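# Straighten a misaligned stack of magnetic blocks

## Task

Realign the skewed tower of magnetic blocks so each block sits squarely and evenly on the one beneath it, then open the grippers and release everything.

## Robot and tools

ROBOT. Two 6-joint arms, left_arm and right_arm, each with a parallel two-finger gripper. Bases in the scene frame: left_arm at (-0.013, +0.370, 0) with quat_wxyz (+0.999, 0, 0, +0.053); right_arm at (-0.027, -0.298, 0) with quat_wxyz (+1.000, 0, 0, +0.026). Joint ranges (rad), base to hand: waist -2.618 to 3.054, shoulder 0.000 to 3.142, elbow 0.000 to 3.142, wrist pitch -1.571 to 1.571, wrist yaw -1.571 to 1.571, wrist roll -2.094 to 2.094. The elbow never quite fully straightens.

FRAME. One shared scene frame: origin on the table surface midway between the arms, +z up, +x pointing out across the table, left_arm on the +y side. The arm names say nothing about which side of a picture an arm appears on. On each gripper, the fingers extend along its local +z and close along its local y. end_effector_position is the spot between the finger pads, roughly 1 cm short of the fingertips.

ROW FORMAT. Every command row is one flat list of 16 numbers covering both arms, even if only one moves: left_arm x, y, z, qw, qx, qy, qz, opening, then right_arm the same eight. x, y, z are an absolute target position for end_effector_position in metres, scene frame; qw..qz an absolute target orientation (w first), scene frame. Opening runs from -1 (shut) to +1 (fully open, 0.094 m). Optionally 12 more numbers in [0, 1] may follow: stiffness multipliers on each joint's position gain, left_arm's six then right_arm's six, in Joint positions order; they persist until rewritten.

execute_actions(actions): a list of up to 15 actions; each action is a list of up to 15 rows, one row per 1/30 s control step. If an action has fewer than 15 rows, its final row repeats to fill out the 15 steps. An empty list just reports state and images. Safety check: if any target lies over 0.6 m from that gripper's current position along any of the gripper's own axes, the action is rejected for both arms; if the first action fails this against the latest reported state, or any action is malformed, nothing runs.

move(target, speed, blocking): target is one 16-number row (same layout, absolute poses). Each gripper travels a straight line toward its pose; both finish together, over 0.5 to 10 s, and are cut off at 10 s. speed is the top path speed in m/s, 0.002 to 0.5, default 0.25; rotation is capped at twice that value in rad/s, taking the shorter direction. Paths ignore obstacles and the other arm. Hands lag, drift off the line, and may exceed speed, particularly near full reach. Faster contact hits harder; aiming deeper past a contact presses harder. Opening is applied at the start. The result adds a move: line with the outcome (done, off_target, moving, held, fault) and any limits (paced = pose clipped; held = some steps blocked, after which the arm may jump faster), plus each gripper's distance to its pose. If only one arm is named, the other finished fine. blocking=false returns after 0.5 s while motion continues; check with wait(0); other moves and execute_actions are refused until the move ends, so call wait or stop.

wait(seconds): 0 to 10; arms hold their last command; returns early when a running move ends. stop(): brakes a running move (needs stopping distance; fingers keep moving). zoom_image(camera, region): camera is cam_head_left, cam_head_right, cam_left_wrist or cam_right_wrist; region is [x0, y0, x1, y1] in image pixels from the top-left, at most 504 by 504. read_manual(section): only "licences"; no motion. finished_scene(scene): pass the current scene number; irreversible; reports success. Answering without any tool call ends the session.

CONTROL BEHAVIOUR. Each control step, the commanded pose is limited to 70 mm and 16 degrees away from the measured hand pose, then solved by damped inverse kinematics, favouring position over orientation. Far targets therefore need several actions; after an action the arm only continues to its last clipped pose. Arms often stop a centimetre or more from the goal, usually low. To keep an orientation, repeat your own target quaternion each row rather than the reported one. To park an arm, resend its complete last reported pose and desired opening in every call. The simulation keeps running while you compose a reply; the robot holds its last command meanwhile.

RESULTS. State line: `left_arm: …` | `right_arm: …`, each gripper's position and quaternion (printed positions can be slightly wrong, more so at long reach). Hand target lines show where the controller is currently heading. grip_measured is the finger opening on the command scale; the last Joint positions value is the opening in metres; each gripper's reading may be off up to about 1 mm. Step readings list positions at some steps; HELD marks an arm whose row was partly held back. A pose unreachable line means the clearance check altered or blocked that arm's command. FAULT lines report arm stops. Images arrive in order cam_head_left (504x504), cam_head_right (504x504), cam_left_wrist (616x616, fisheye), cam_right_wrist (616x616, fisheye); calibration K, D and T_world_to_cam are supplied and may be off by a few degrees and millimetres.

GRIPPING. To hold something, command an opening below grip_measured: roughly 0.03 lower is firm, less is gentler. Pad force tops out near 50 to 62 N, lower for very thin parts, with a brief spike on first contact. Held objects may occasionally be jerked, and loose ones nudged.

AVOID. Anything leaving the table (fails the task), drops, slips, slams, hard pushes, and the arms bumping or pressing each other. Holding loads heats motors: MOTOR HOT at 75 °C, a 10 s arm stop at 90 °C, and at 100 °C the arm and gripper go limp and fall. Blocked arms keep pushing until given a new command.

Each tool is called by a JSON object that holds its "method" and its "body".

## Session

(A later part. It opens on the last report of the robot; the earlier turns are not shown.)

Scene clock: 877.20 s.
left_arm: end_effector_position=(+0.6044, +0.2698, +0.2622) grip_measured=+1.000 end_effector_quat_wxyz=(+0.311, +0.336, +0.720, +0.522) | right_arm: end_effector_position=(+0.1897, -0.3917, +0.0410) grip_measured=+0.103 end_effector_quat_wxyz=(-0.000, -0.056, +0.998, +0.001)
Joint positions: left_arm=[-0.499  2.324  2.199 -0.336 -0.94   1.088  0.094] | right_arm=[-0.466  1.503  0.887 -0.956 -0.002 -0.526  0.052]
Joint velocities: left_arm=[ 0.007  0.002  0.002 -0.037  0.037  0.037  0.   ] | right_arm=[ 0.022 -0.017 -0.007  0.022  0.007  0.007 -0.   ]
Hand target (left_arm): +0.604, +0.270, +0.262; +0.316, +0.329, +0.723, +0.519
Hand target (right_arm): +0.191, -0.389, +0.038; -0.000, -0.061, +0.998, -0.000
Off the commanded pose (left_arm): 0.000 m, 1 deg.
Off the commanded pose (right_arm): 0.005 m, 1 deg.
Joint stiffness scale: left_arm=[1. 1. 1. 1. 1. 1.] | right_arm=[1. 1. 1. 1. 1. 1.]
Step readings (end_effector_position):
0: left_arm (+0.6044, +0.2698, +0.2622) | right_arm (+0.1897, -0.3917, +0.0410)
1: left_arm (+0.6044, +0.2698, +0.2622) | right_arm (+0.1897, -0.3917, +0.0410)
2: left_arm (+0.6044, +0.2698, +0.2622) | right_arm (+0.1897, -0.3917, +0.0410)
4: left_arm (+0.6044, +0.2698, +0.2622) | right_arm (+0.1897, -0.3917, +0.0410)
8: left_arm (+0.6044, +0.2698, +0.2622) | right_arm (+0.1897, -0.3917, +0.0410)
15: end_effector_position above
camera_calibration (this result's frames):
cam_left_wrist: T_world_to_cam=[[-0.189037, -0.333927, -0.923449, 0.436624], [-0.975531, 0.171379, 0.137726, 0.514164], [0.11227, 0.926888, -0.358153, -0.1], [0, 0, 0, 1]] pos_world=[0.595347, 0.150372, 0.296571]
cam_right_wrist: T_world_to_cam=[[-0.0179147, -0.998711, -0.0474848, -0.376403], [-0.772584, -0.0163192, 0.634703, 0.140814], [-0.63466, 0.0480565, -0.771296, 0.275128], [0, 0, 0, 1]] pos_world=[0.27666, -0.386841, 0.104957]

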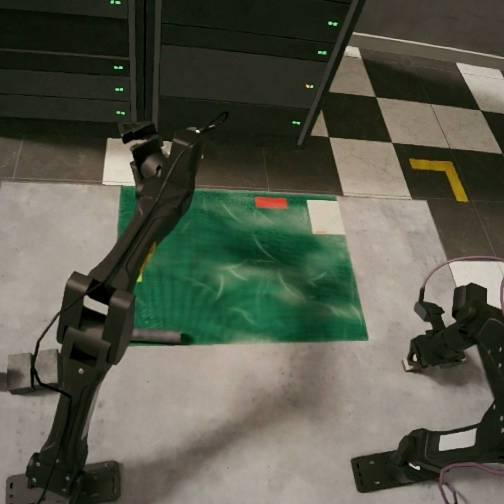

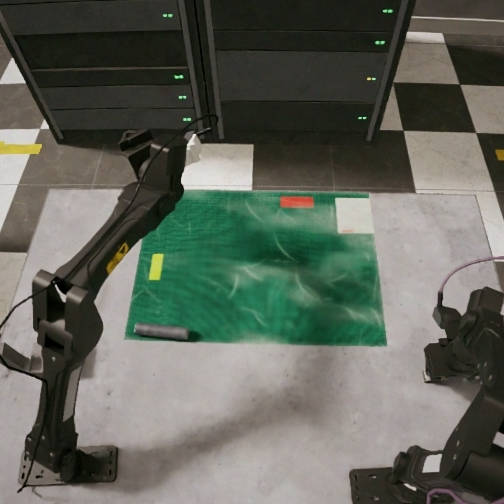

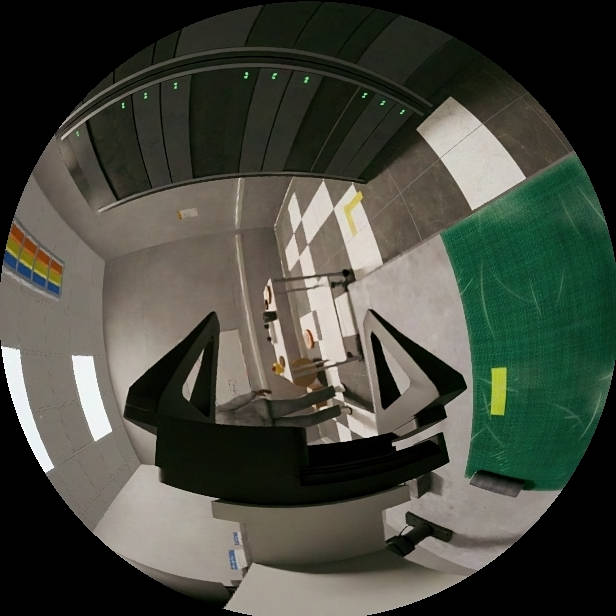

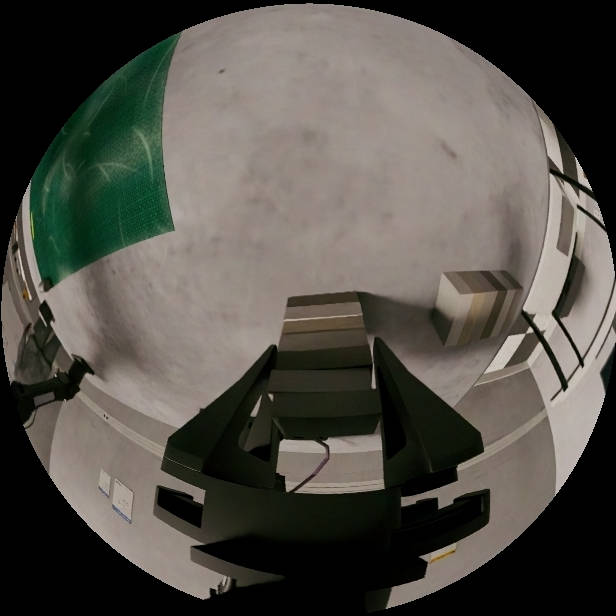

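{"method": "execute_actions", "body": {"actions": [[[0.6044,0.2698,0.2622,0.316,0.329,0.723,0.519,1.0,0.191,-0.3885,0.038,0,-0.061,0.9981,0,0.09],[0.6044,0.2698,0.2622,0.316,0.329,0.723,0.519,1.0,0.191,-0.3885,0.038,0,-0.061,0.9981,0,0.08],[0.6044,0.2698,0.2622,0.316,0.329,0.723,0.519,1.0,0.191,-0.3885,0.038,0,-0.061,0.9981,0,0.07],[0.6044,0.2698,0.2622,0.316,0.329,0.723,0.519,1.0,0.191,-0.3885,0.038,0,-0.061,0.9981,0,0.06],[0.6044,0.2698,0.2622,0.316,0.329,0.723,0.519,1.0,0.191,-0.3885,0.038,0,-0.061,0.9981,0,0.05],[0.6044,0.2698,0.2622,0.316,0.329,0.723,0.519,1.0,0.191,-0.3885,0.038,0,-0.061,0.9981,0,0.04],[0.6044,0.2698,0.2622,0.316,0.329,0.723,0.519,1.0,0.191,-0.3885,0.038,0,-0.061,0.9981,0,0.03],[0.6044,0.2698,0.2622,0.316,0.329,0.723,0.519,1.0,0.191,-0.3885,0.038,0,-0.061,0.9981,0,0.02],[0.6044,0.2698,0.2622,0.316,0.329,0.723,0.519,1.0,0.191,-0.3885,0.038,0,-0.061,0.9981,0,0.01],[0.6044,0.2698,0.2622,0.316,0.329,0.723,0.519,1.0,0.191,-0.3885,0.038,0,-0.061,0.9981,0,0.0],[0.6044,0.2698,0.2622,0.316,0.329,0.723,0.519,1.0,0.191,-0.3885,0.038,0,-0.061,0.9981,0,-0.01],[0.6044,0.2698,0.2622,0.316,0.329,0.723,0.519,1.0,0.191,-0.3885,0.038,0,-0.061,0.9981,0,-0.02],[0.6044,0.2698,0.2622,0.316,0.329,0.723,0.519,1.0,0.191,-0.3885,0.038,0,-0.061,0.9981,0,-0.03],[0.6044,0.2698,0.2622,0.316,0.329,0.723,0.519,1.0,0.191,-0.3885,0.038,0,-0.061,0.9981,0,-0.04]]]}}

Scene clock: 886.50 s.
left_arm: end_effector_position=(+0.6044, +0.2698, +0.2622) grip_measured=+1.000 end_effector_quat_wxyz=(+0.311, +0.336, +0.720, +0.522) | right_arm: end_effector_position=(+0.1899, -0.3914, +0.0410) grip_measured=-0.036 end_effector_quat_wxyz=(-0.001, -0.058, +0.998, -0.001)
Joint positions: left_arm=[-0.499  2.324  2.199 -0.336 -0.94   1.088  0.094] | right_arm=[-0.462  1.503  0.887 -0.956  0.002 -0.526  0.045]
Joint velocities: left_arm=[-0.007  0.007 -0.002  0.007 -0.037 -0.022  0.   ] | right_arm=[-0.002  0.002  0.017 -0.051 -0.022  0.007 -0.002]
Hand target (left_arm): +0.604, +0.270, +0.262; +0.316, +0.329, +0.723, +0.519
Hand target (right_arm): +0.191, -0.389, +0.038; -0.000, -0.061, +0.998, -0.000
Off the commanded pose (left_arm): 0.000 m, 1 deg.
Off the commanded pose (right_arm): 0.004 m, 0 deg.
Joint stiffness scale: left_arm=[1. 1. 1. 1. 1. 1.] | right_arm=[1. 1. 1. 1. 1. 1.]
Step readings (end_effector_position):
0: left_arm (+0.6044, +0.2698, +0.2622) | right_arm (+0.1897, -0.3917, +0.0410)
1: left_arm (+0.6044, +0.2698, +0.2622) | right_arm (+0.1897, -0.3917, +0.0410)
2: left_arm (+0.6044, +0.2698, +0.2622) | right_arm (+0.1897, -0.3917, +0.0410)
4: left_arm (+0.6044, +0.2698, +0.2622) | right_arm (+0.1897, -0.3917, +0.0410)
8: left_arm (+0.6044, +0.2698, +0.2622) | right_arm (+0.1897, -0.3916, +0.0410)
15: end_effector_position above
camera_calibration (this result's frames):
cam_left_wrist: T_world_to_cam=[[-0.189037, -0.333927, -0.923449, 0.436624], [-0.975531, 0.171379, 0.137726, 0.514164], [0.11227, 0.926888, -0.358153, -0.1], [0, 0, 0, 1]] pos_world=[0.595347, 0.150372, 0.296571]
cam_right_wrist: T_world_to_cam=[[-0.0141484, -0.998924, -0.0441733, -0.377022], [-0.771869, -0.0171721, 0.63555, 0.140496], [-0.635625, 0.0430881, -0.770795, 0.27348], [0, 0, 0, 1]] pos_world=[0.276941, -0.385987, 0.10485]

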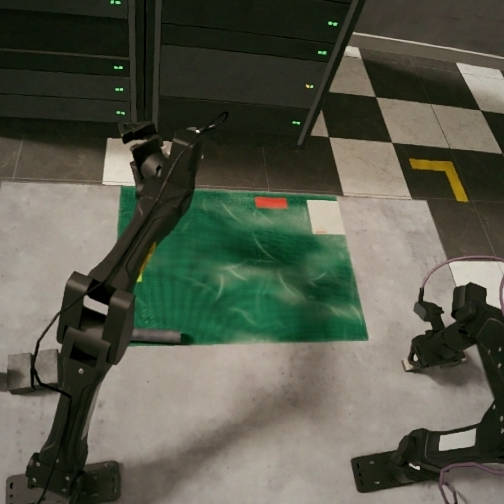

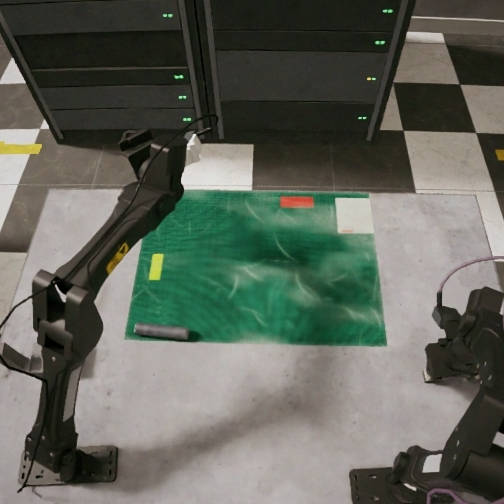

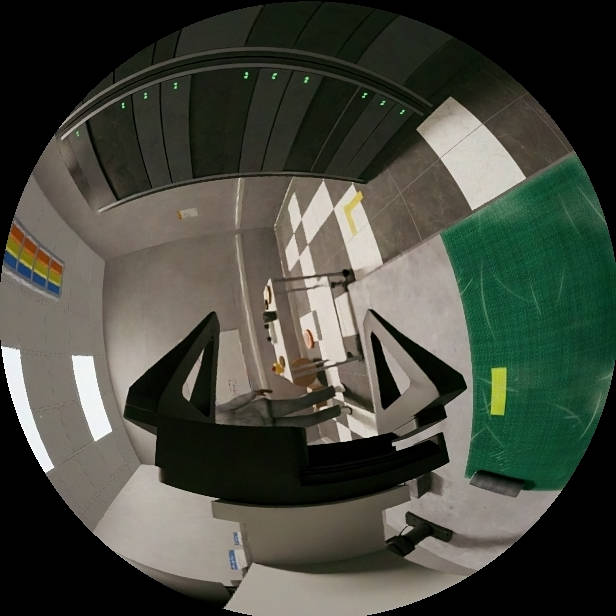

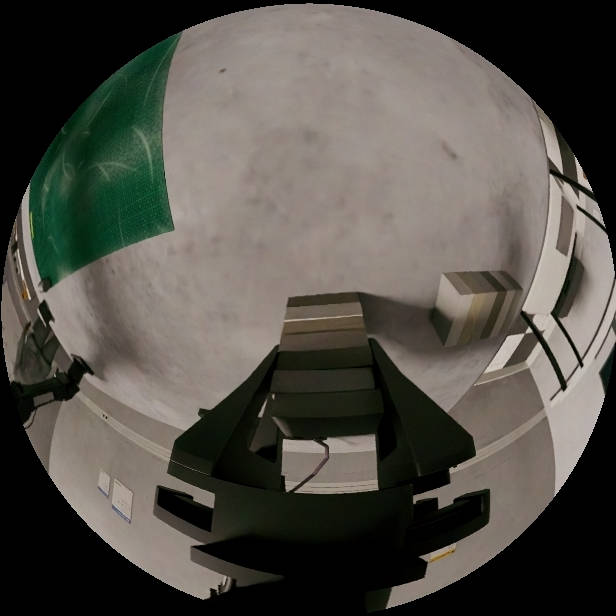

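{"method": "execute_actions", "body": {"actions": [[[0.6044,0.2698,0.2622,0.316,0.329,0.723,0.519,1.0,0.191,-0.3885,0.038,0,-0.061,0.9981,0,-0.045],[0.6044,0.2698,0.2622,0.316,0.329,0.723,0.519,1.0,0.191,-0.3885,0.038,0,-0.061,0.9981,0,-0.05],[0.6044,0.2698,0.2622,0.316,0.329,0.723,0.519,1.0,0.191,-0.3885,0.038,0,-0.061,0.9981,0,-0.055],[0.6044,0.2698,0.2622,0.316,0.329,0.723,0.519,1.0,0.191,-0.3885,0.038,0,-0.061,0.9981,0,-0.06],[0.6044,0.2698,0.2622,0.316,0.329,0.723,0.519,1.0,0.191,-0.3885,0.038,0,-0.061,0.9981,0,-0.065],[0.6044,0.2698,0.2622,0.316,0.329,0.723,0.519,1.0,0.191,-0.3885,0.038,0,-0.061,0.9981,0,-0.07],[0.6044,0.2698,0.2622,0.316,0.329,0.723,0.519,1.0,0.191,-0.3885,0.038,0,-0.061,0.9981,0,-0.075],[0.6044,0.2698,0.2622,0.316,0.329,0.723,0.519,1.0,0.191,-0.3885,0.038,0,-0.061,0.9981,0,-0.08],[0.6044,0.2698,0.2622,0.316,0.329,0.723,0.519,1.0,0.191,-0.3885,0.038,0,-0.061,0.9981,0,-0.085],[0.6044,0.2698,0.2622,0.316,0.329,0.723,0.519,1.0,0.191,-0.3885,0.038,0,-0.061,0.9981,0,-0.09],[0.6044,0.2698,0.2622,0.316,0.329,0.723,0.519,1.0,0.191,-0.3885,0.038,0,-0.061,0.9981,0,-0.095],[0.6044,0.2698,0.2622,0.316,0.329,0.723,0.519,1.0,0.191,-0.3885,0.038,0,-0.061,0.9981,0,-0.10],[0.6044,0.2698,0.2622,0.316,0.329,0.723,0.519,1.0,0.191,-0.3885,0.038,0,-0.061,0.9981,0,-0.105],[0.6044,0.2698,0.2622,0.316,0.329,0.723,0.519,1.0,0.191,-0.3885,0.038,0,-0.061,0.9981,0,-0.11],[0.6044,0.2698,0.2622,0.316,0.329,0.723,0.519,1.0,0.191,-0.3885,0.038,0,-0.061,0.9981,0,-0.115]]]}}

Scene clock: 894.87 s.
left_arm: end_effector_position=(+0.6044, +0.2698, +0.2622) grip_measured=+1.000 end_effector_quat_wxyz=(+0.311, +0.336, +0.720, +0.522) | right_arm: end_effector_position=(+0.1898, -0.3913, +0.0409) grip_measured=-0.086 end_effector_quat_wxyz=(-0.001, -0.058, +0.998, -0.000)
Joint positions: left_arm=[-0.499  2.324  2.199 -0.336 -0.94   1.088  0.094] | right_arm=[-0.462  1.503  0.886 -0.955  0.001 -0.526  0.043]
Joint velocities: left_arm=[-0.002  0.012 -0.002 -0.022 -0.022  0.007  0.   ] | right_arm=[ 0.002 -0.007 -0.007 -0.095  0.051 -0.051 -0.001]
Hand target (left_arm): +0.604, +0.270, +0.262; +0.316, +0.329, +0.723, +0.519
Hand target (right_arm): +0.191, -0.389, +0.038; +0.000, -0.061, +0.998, -0.000
Off the commanded pose (left_arm): 0.000 m, 1 deg.
Off the commanded pose (right_arm): 0.004 m, 0 deg.
Joint stiffness scale: left_arm=[1. 1. 1. 1. 1. 1.] | right_arm=[1. 1. 1. 1. 1. 1.]
Step readings (end_effector_position):
0: left_arm (+0.6044, +0.2698, +0.2622) | right_arm (+0.1899, -0.3914, +0.0410)
1: left_arm (+0.6044, +0.2698, +0.2622) | right_arm (+0.1899, -0.3915, +0.0410)
2: left_arm (+0.6044, +0.2698, +0.2622) | right_arm (+0.1899, -0.3915, +0.0410)
4: left_arm (+0.6044, +0.2698, +0.2622) | right_arm (+0.1899, -0.3915, +0.0410)
8: left_arm (+0.6044, +0.2698, +0.2622) | right_arm (+0.1898, -0.3913, +0.0409)
15: end_effector_position above
camera_calibration (this result's frames):
cam_left_wrist: T_world_to_cam=[[-0.189037, -0.333927, -0.923449, 0.436624], [-0.975531, 0.171379, 0.137726, 0.514164], [0.11227, 0.926888, -0.358153, -0.1], [0, 0, 0, 1]] pos_world=[0.595347, 0.150372, 0.296571]
cam_right_wrist: T_world_to_cam=[[-0.0141576, -0.998901, -0.0446719, -0.376872], [-0.771743, -0.0174909, 0.635694, 0.140361], [-0.635777, 0.0434751, -0.770647, 0.273431], [0, 0, 0, 1]] pos_world=[0.276829, -0.385891, 0.104657]

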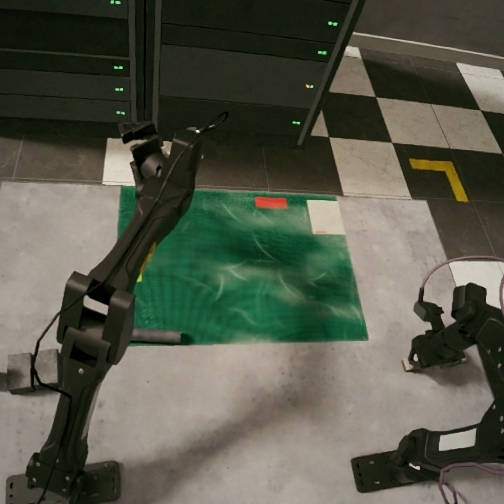

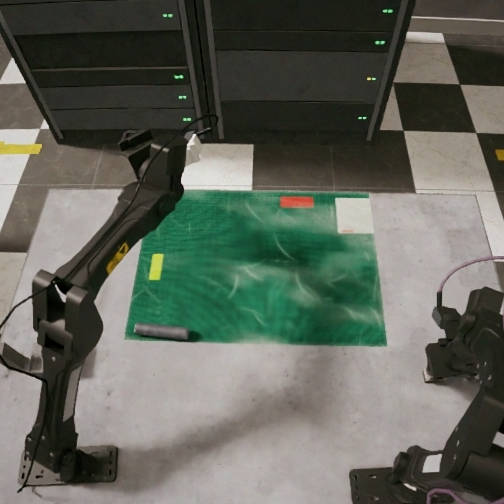

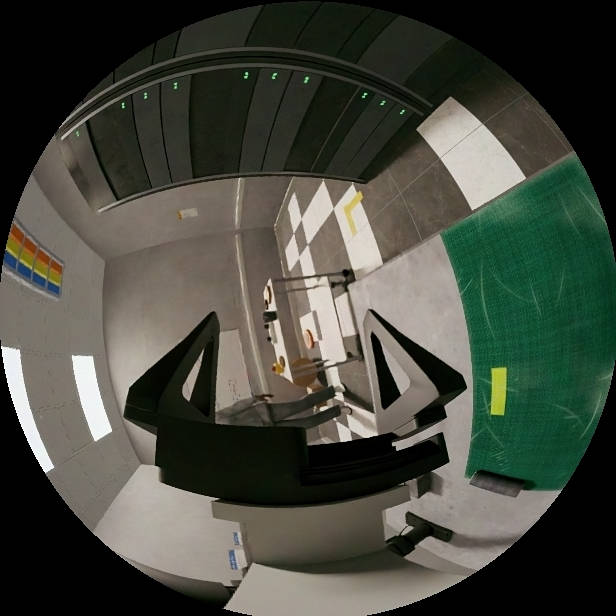

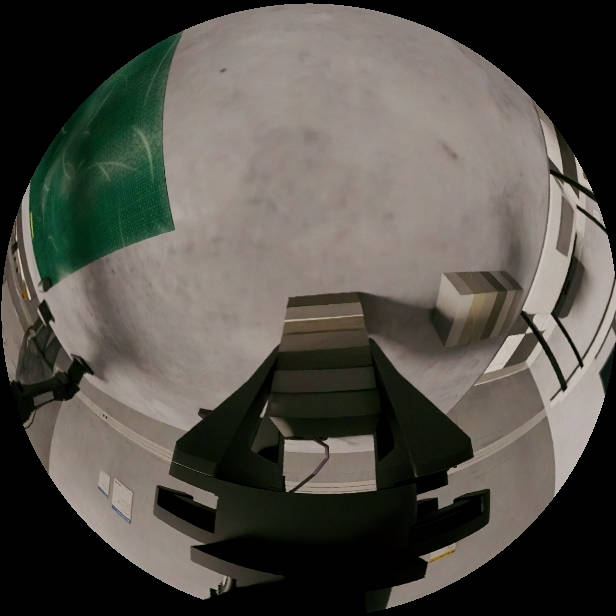

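{"method": "zoom_image", "body": {"camera": "cam_right_wrist", "region": [240, 280, 420, 450]}}

Region (240, 280, 420, 450) of cam_right_wrist's 616x616 image, scaled by 2.800, with more detail than that image has.

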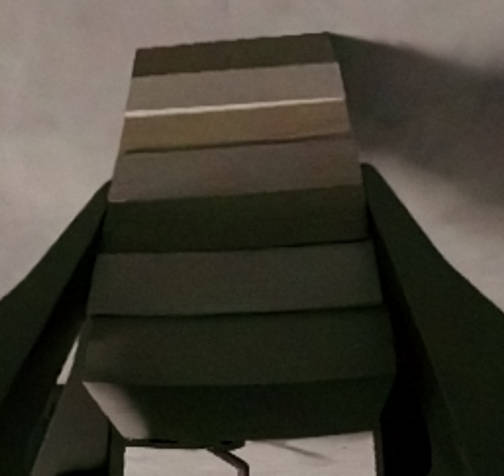

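{"method": "execute_actions", "body": {"actions": [[[0.6044,0.2698,0.2622,0.316,0.329,0.723,0.519,1.0,0.191,-0.3905,0.038,0,-0.061,0.9981,0,-0.08],[0.6044,0.2698,0.2622,0.316,0.329,0.723,0.519,1.0,0.191,-0.3905,0.038,0,-0.061,0.9981,0,-0.07],[0.6044,0.2698,0.2622,0.316,0.329,0.723,0.519,1.0,0.191,-0.3905,0.038,0,-0.061,0.9981,0,-0.06],[0.6044,0.2698,0.2622,0.316,0.329,0.723,0.519,1.0,0.191,-0.3905,0.038,0,-0.061,0.9981,0,-0.05],[0.6044,0.2698,0.2622,0.316,0.329,0.723,0.519,1.0,0.191,-0.3905,0.038,0,-0.061,0.9981,0,-0.03],[0.6044,0.2698,0.2622,0.316,0.329,0.723,0.519,1.0,0.191,-0.3905,0.038,0,-0.061,0.9981,0,0.0],[0.6044,0.2698,0.2622,0.316,0.329,0.723,0.519,1.0,0.191,-0.3905,0.038,0,-0.061,0.9981,0,0.05],[0.6044,0.2698,0.2622,0.316,0.329,0.723,0.519,1.0,0.191,-0.3905,0.038,0,-0.061,0.9981,0,0.1],[0.6044,0.2698,0.2622,0.316,0.329,0.723,0.519,1.0,0.191,-0.3905,0.038,0,-0.061,0.9981,0,0.2],[0.6044,0.2698,0.2622,0.316,0.329,0.723,0.519,1.0,0.191,-0.3905,0.038,0,-0.061,0.9981,0,0.3],[0.6044,0.2698,0.2622,0.316,0.329,0.723,0.519,1.0,0.191,-0.3905,0.038,0,-0.061,0.9981,0,0.4]]]}}

Scene clock: 905.20 s.
left_arm: end_effector_position=(+0.6044, +0.2698, +0.2622) grip_measured=+1.000 end_effector_quat_wxyz=(+0.311, +0.336, +0.720, +0.522) | right_arm: end_effector_position=(+0.1899, -0.3913, +0.0409) grip_measured=+0.397 end_effector_quat_wxyz=(-0.001, -0.058, +0.998, -0.000)
Joint positions: left_arm=[-0.499  2.324  2.199 -0.336 -0.94   1.088  0.094] | right_arm=[-0.462  1.503  0.886 -0.955  0.001 -0.526  0.066]
Joint velocities: left_arm=[-0.017 -0.032  0.012 -0.051  0.066 -0.051  0.   ] | right_arm=[ 0.007 -0.002  0.012 -0.051 -0.022  0.022 -0.   ]
Hand target (left_arm): +0.604, +0.270, +0.262; +0.316, +0.329, +0.723, +0.519
Hand target (right_arm): +0.191, -0.390, +0.038; -0.000, -0.061, +0.998, -0.000
Off the commanded pose (left_arm): 0.000 m, 1 deg.
Off the commanded pose (right_arm): 0.003 m, 0 deg.
Joint stiffness scale: left_arm=[1. 1. 1. 1. 1. 1.] | right_arm=[1. 1. 1. 1. 1. 1.]
Step readings (end_effector_position):
0: left_arm (+0.6044, +0.2698, +0.2622) | right_arm (+0.1898, -0.3913, +0.0409)
1: left_arm (+0.6044, +0.2698, +0.2622) | right_arm (+0.1898, -0.3913, +0.0409)
2: left_arm (+0.6044, +0.2698, +0.2622) | right_arm (+0.1898, -0.3913, +0.0409)
4: left_arm (+0.6044, +0.2698, +0.2622) | right_arm (+0.1898, -0.3913, +0.0409)
8: left_arm (+0.6044, +0.2698, +0.2622) | right_arm (+0.1899, -0.3913, +0.0409)
15: end_effector_position above
camera_calibration (this result's frames):
cam_left_wrist: T_world_to_cam=[[-0.189037, -0.333927, -0.923449, 0.436624], [-0.975531, 0.171379, 0.137726, 0.514164], [0.11227, 0.926888, -0.358153, -0.1], [0, 0, 0, 1]] pos_world=[0.595347, 0.150372, 0.296571]
cam_right_wrist: T_world_to_cam=[[-0.014142, -0.998908, -0.044525, -0.37692], [-0.771965, -0.0173943, 0.635427, 0.140519], [-0.635507, 0.0433579, -0.770876, 0.273401], [0, 0, 0, 1]] pos_world=[0.276893, -0.385919, 0.104686]

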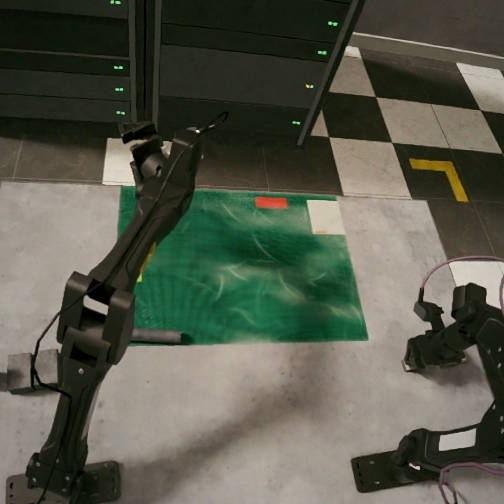

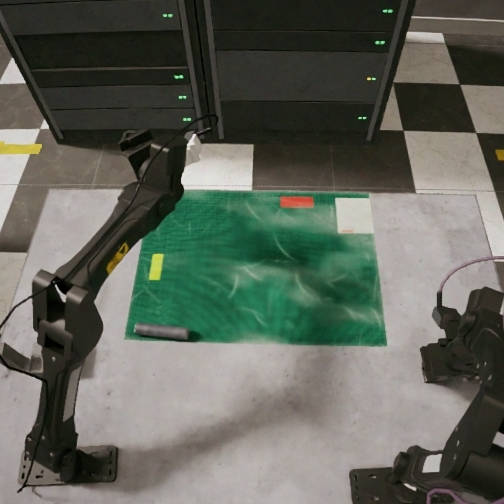

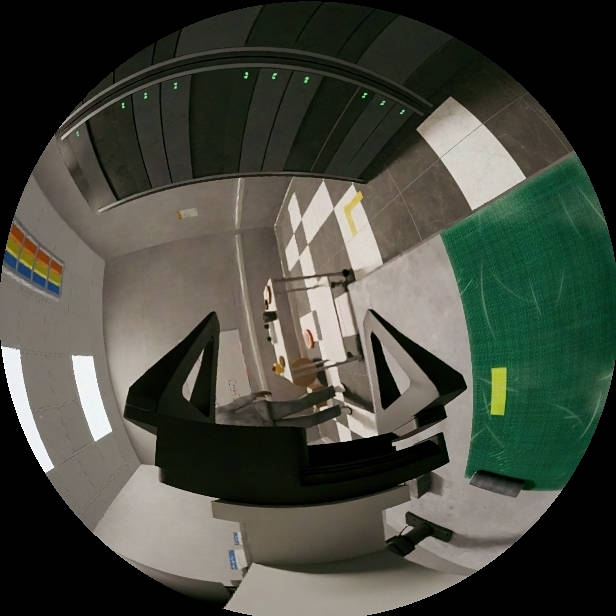

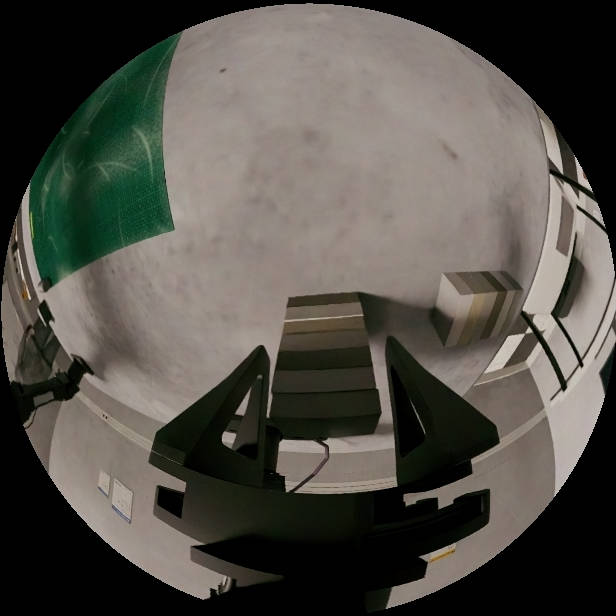

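Now raise slowly clear of the stack.

{"method": "move", "body": {"target": [0.6044,0.2698,0.2622,0.316,0.329,0.723,0.519,1.0, 0.193,-0.392,0.10,0,-0.061,0.9981,0,0.4], "speed": 0.04}}

Scene clock: 909.27 s.
left_arm: end_effector_position=(+0.6044, +0.2698, +0.2622) grip_measured=+1.000 end_effector_quat_wxyz=(+0.311, +0.336, +0.720, +0.522) | right_arm: end_effector_position=(+0.1864, -0.3898, +0.0871) grip_measured=+0.398 end_effector_quat_wxyz=(-0.023, -0.058, +0.998, +0.011)
Joint positions: left_arm=[-0.499  2.324  2.199 -0.336 -0.94   1.088  0.094] | right_arm=[-0.462  1.484  1.059 -1.196  0.001 -0.526  0.066]
Joint velocities: left_arm=[ 0.027 -0.007 -0.022  0.051  0.022 -0.022  0.   ] | right_arm=[-0.007 -0.002  0.017 -0.066 -0.051 -0.051 -0.001]
Hand target (left_arm): +0.604, +0.270, +0.262; +0.316, +0.329, +0.723, +0.519
Hand target (right_arm): +0.194, -0.392, +0.100; +0.000, -0.061, +0.998, -0.000
Off the commanded pose (left_arm): 0.000 m, 1 deg.
Off the commanded pose (right_arm): 0.015 m, 3 deg.
Joint stiffness scale: left_arm=[1. 1. 1. 1. 1. 1.] | right_arm=[1. 1. 1. 1. 1. 1.]
move: off_target (right_arm)
camera_calibration (this result's frames):
cam_left_wrist: T_world_to_cam=[[-0.189261, -0.333627, -0.923512, 0.436695], [-0.975485, 0.171435, 0.13798, 0.514054], [0.112289, 0.926986, -0.357894, -0.100106], [0, 0, 0, 1]] pos_world=[0.595342, 0.150362, 0.296536]
cam_right_wrist: T_world_to_cam=[[-0.0165783, -0.997849, -0.0634201, -0.370886], [-0.742521, -0.0301923, 0.669142, 0.095037], [-0.669618, 0.058184, -0.740423, 0.316287], [0, 0, 0, 1]] pos_world=[0.27621, -0.385621, 0.147071]

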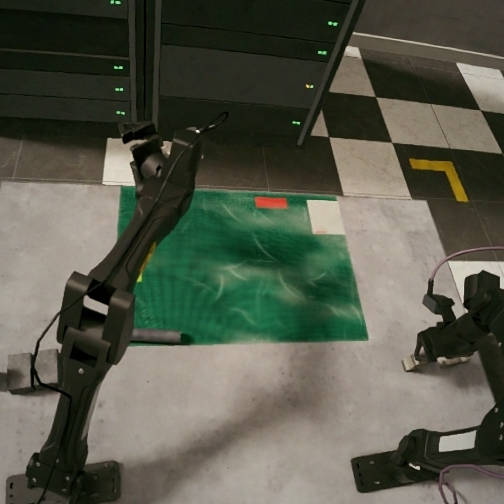

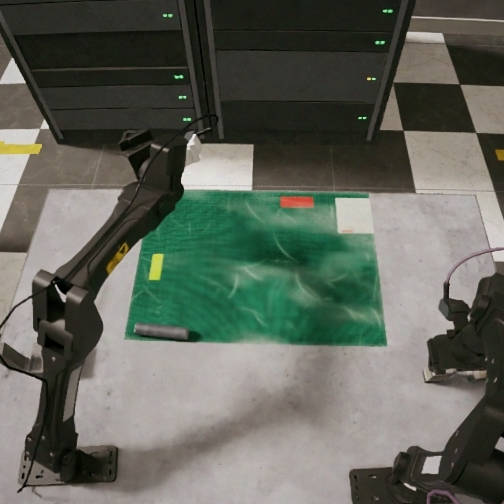

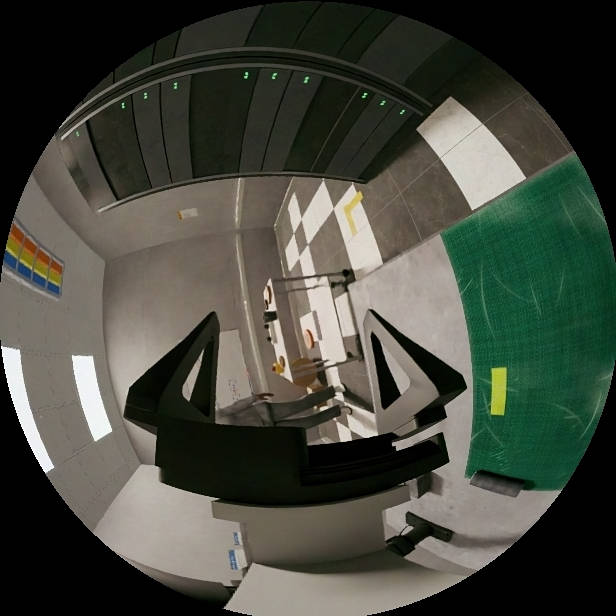

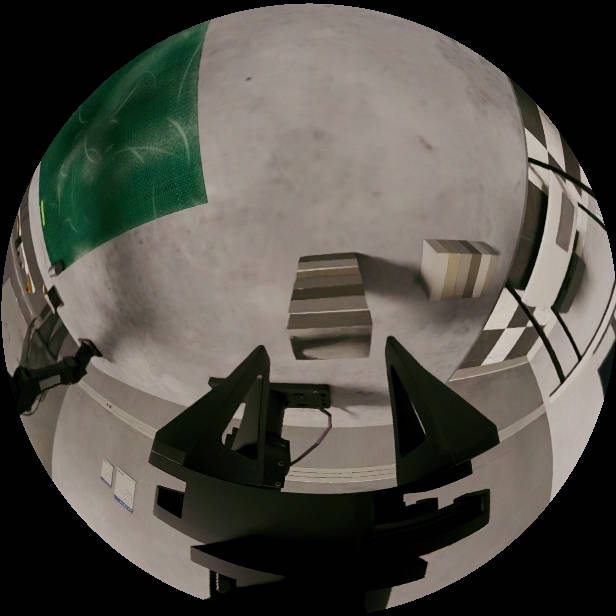

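{"method": "zoom_image", "body": {"camera": "cam_right_wrist", "region": [260, 240, 400, 370]}}

Region (260, 240, 400, 370) of cam_right_wrist's 616x616 image, scaled by 3.600, with more detail than that image has; it fills the top 468 rows of this view, and the rest is white.

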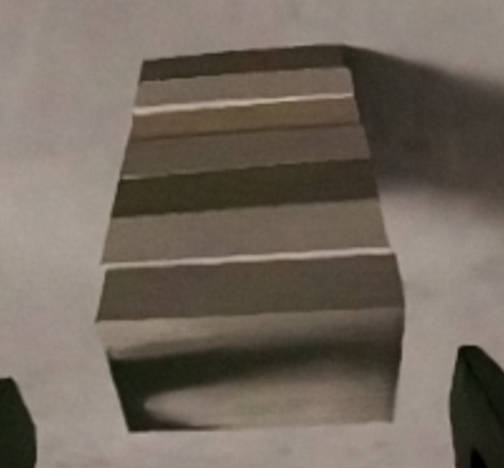

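{"method": "zoom_image", "body": {"camera": "cam_right_wrist", "region": [280, 290, 380, 360]}}

Region (280, 290, 380, 360) of cam_right_wrist's 616x616 image, scaled by 5.040, with more detail than that image has; it fills the top 353 rows of this view, and the rest is white.

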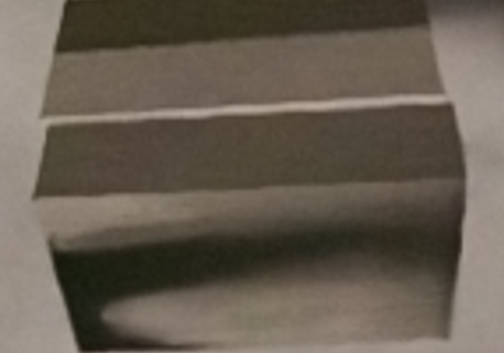

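{"method": "zoom_image", "body": {"camera": "cam_right_wrist", "region": [285, 245, 375, 305]}}

Region (285, 245, 375, 305) of cam_right_wrist's 616x616 image, scaled by 5.600, with more detail than that image has.

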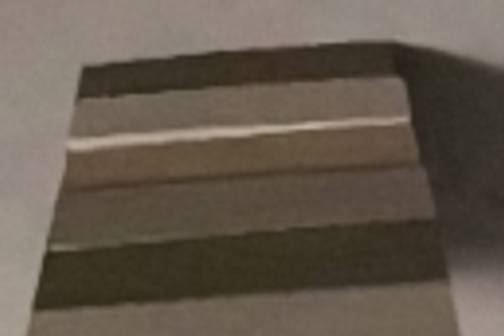

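{"method": "move", "body": {"target": [0.6044,0.2698,0.2622,0.316,0.329,0.723,0.519,1.0, 0.192,-0.394,0.14,0,0.6659,0.7461,0,0.5], "speed": 0.1}}

Scene clock: 957.73 s.
left_arm: end_effector_position=(+0.6044, +0.2698, +0.2622) grip_measured=+1.000 end_effector_quat_wxyz=(+0.311, +0.336, +0.720, +0.522) | right_arm: end_effector_position=(+0.1896, -0.3896, +0.1266) grip_measured=+0.498 end_effector_quat_wxyz=(-0.023, +0.660, +0.751, -0.004)
Joint positions: left_arm=[-0.499  2.324  2.199 -0.336 -0.94   1.088  0.094] | right_arm=[-0.462  1.475  1.209 -1.35  -0.007  1.033  0.07 ]
Joint velocities: left_arm=[ 0.012  0.002 -0.032  0.051  0.007 -0.022  0.   ] | right_arm=[ 0.007  0.012  0.012  0.007 -0.007  0.066 -0.   ]
Hand target (left_arm): +0.604, +0.270, +0.262; +0.316, +0.329, +0.723, +0.519
Hand target (right_arm): +0.193, -0.394, +0.139; +0.000, +0.666, +0.746, -0.000
Off the commanded pose (left_arm): 0.000 m, 1 deg.
Off the commanded pose (right_arm): 0.014 m, 3 deg.
Joint stiffness scale: left_arm=[1. 1. 1. 1. 1. 1.] | right_arm=[1. 1. 1. 1. 1. 1.]
move: off_target (right_arm)
camera_calibration (this result's frames):
cam_left_wrist: T_world_to_cam=[[-0.189261, -0.333627, -0.923512, 0.436695], [-0.975485, 0.171435, 0.13798, 0.514054], [0.112289, 0.926986, -0.357894, -0.100106], [0, 0, 0, 1]] pos_world=[0.595342, 0.150362, 0.296536]
cam_right_wrist: T_world_to_cam=[[-0.999978, 0.00241918, -0.00616161, 0.200767], [-0.00219777, 0.756688, 0.653772, 0.23916], [0.00624401, 0.653771, -0.756666, 0.453634], [0, 0, 0, 1]] pos_world=[0.198456, -0.478028, 0.188131]

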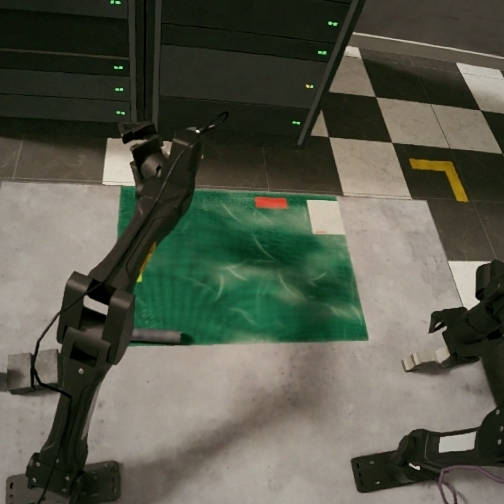

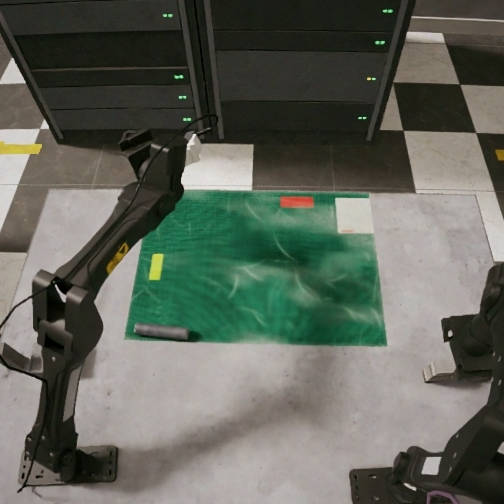

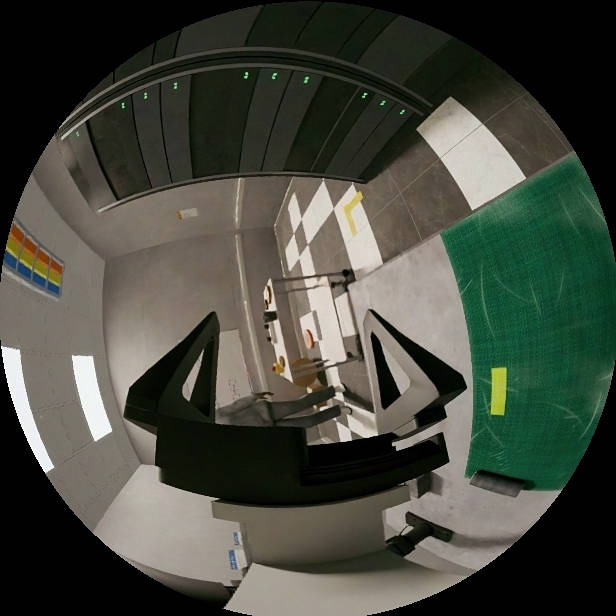

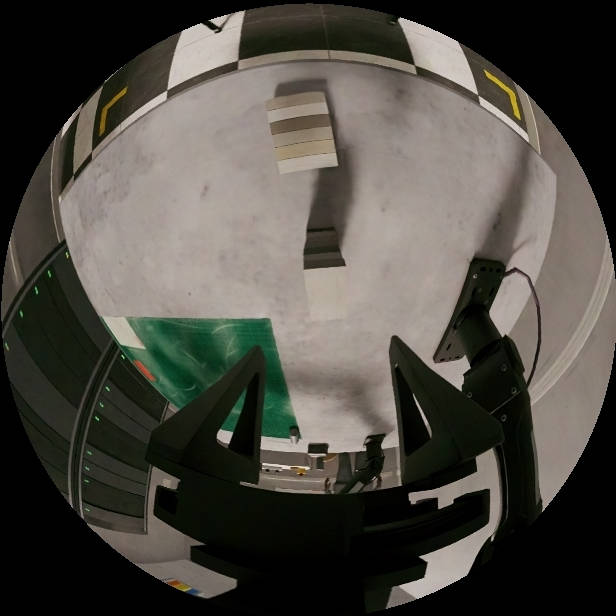

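{"method": "zoom_image", "body": {"camera": "cam_right_wrist", "region": [270, 215, 380, 335]}}

Region (270, 215, 380, 335) of cam_right_wrist's 616x616 image, scaled by 4.200, with more detail than that image has; it fills the left 462 columns of this view, and the rest is white.

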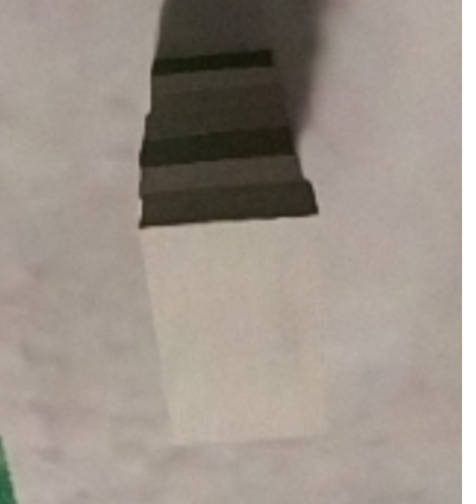

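{"method": "finished_scene", "body": {"scene": 2}}

The scene is finished: the task was done.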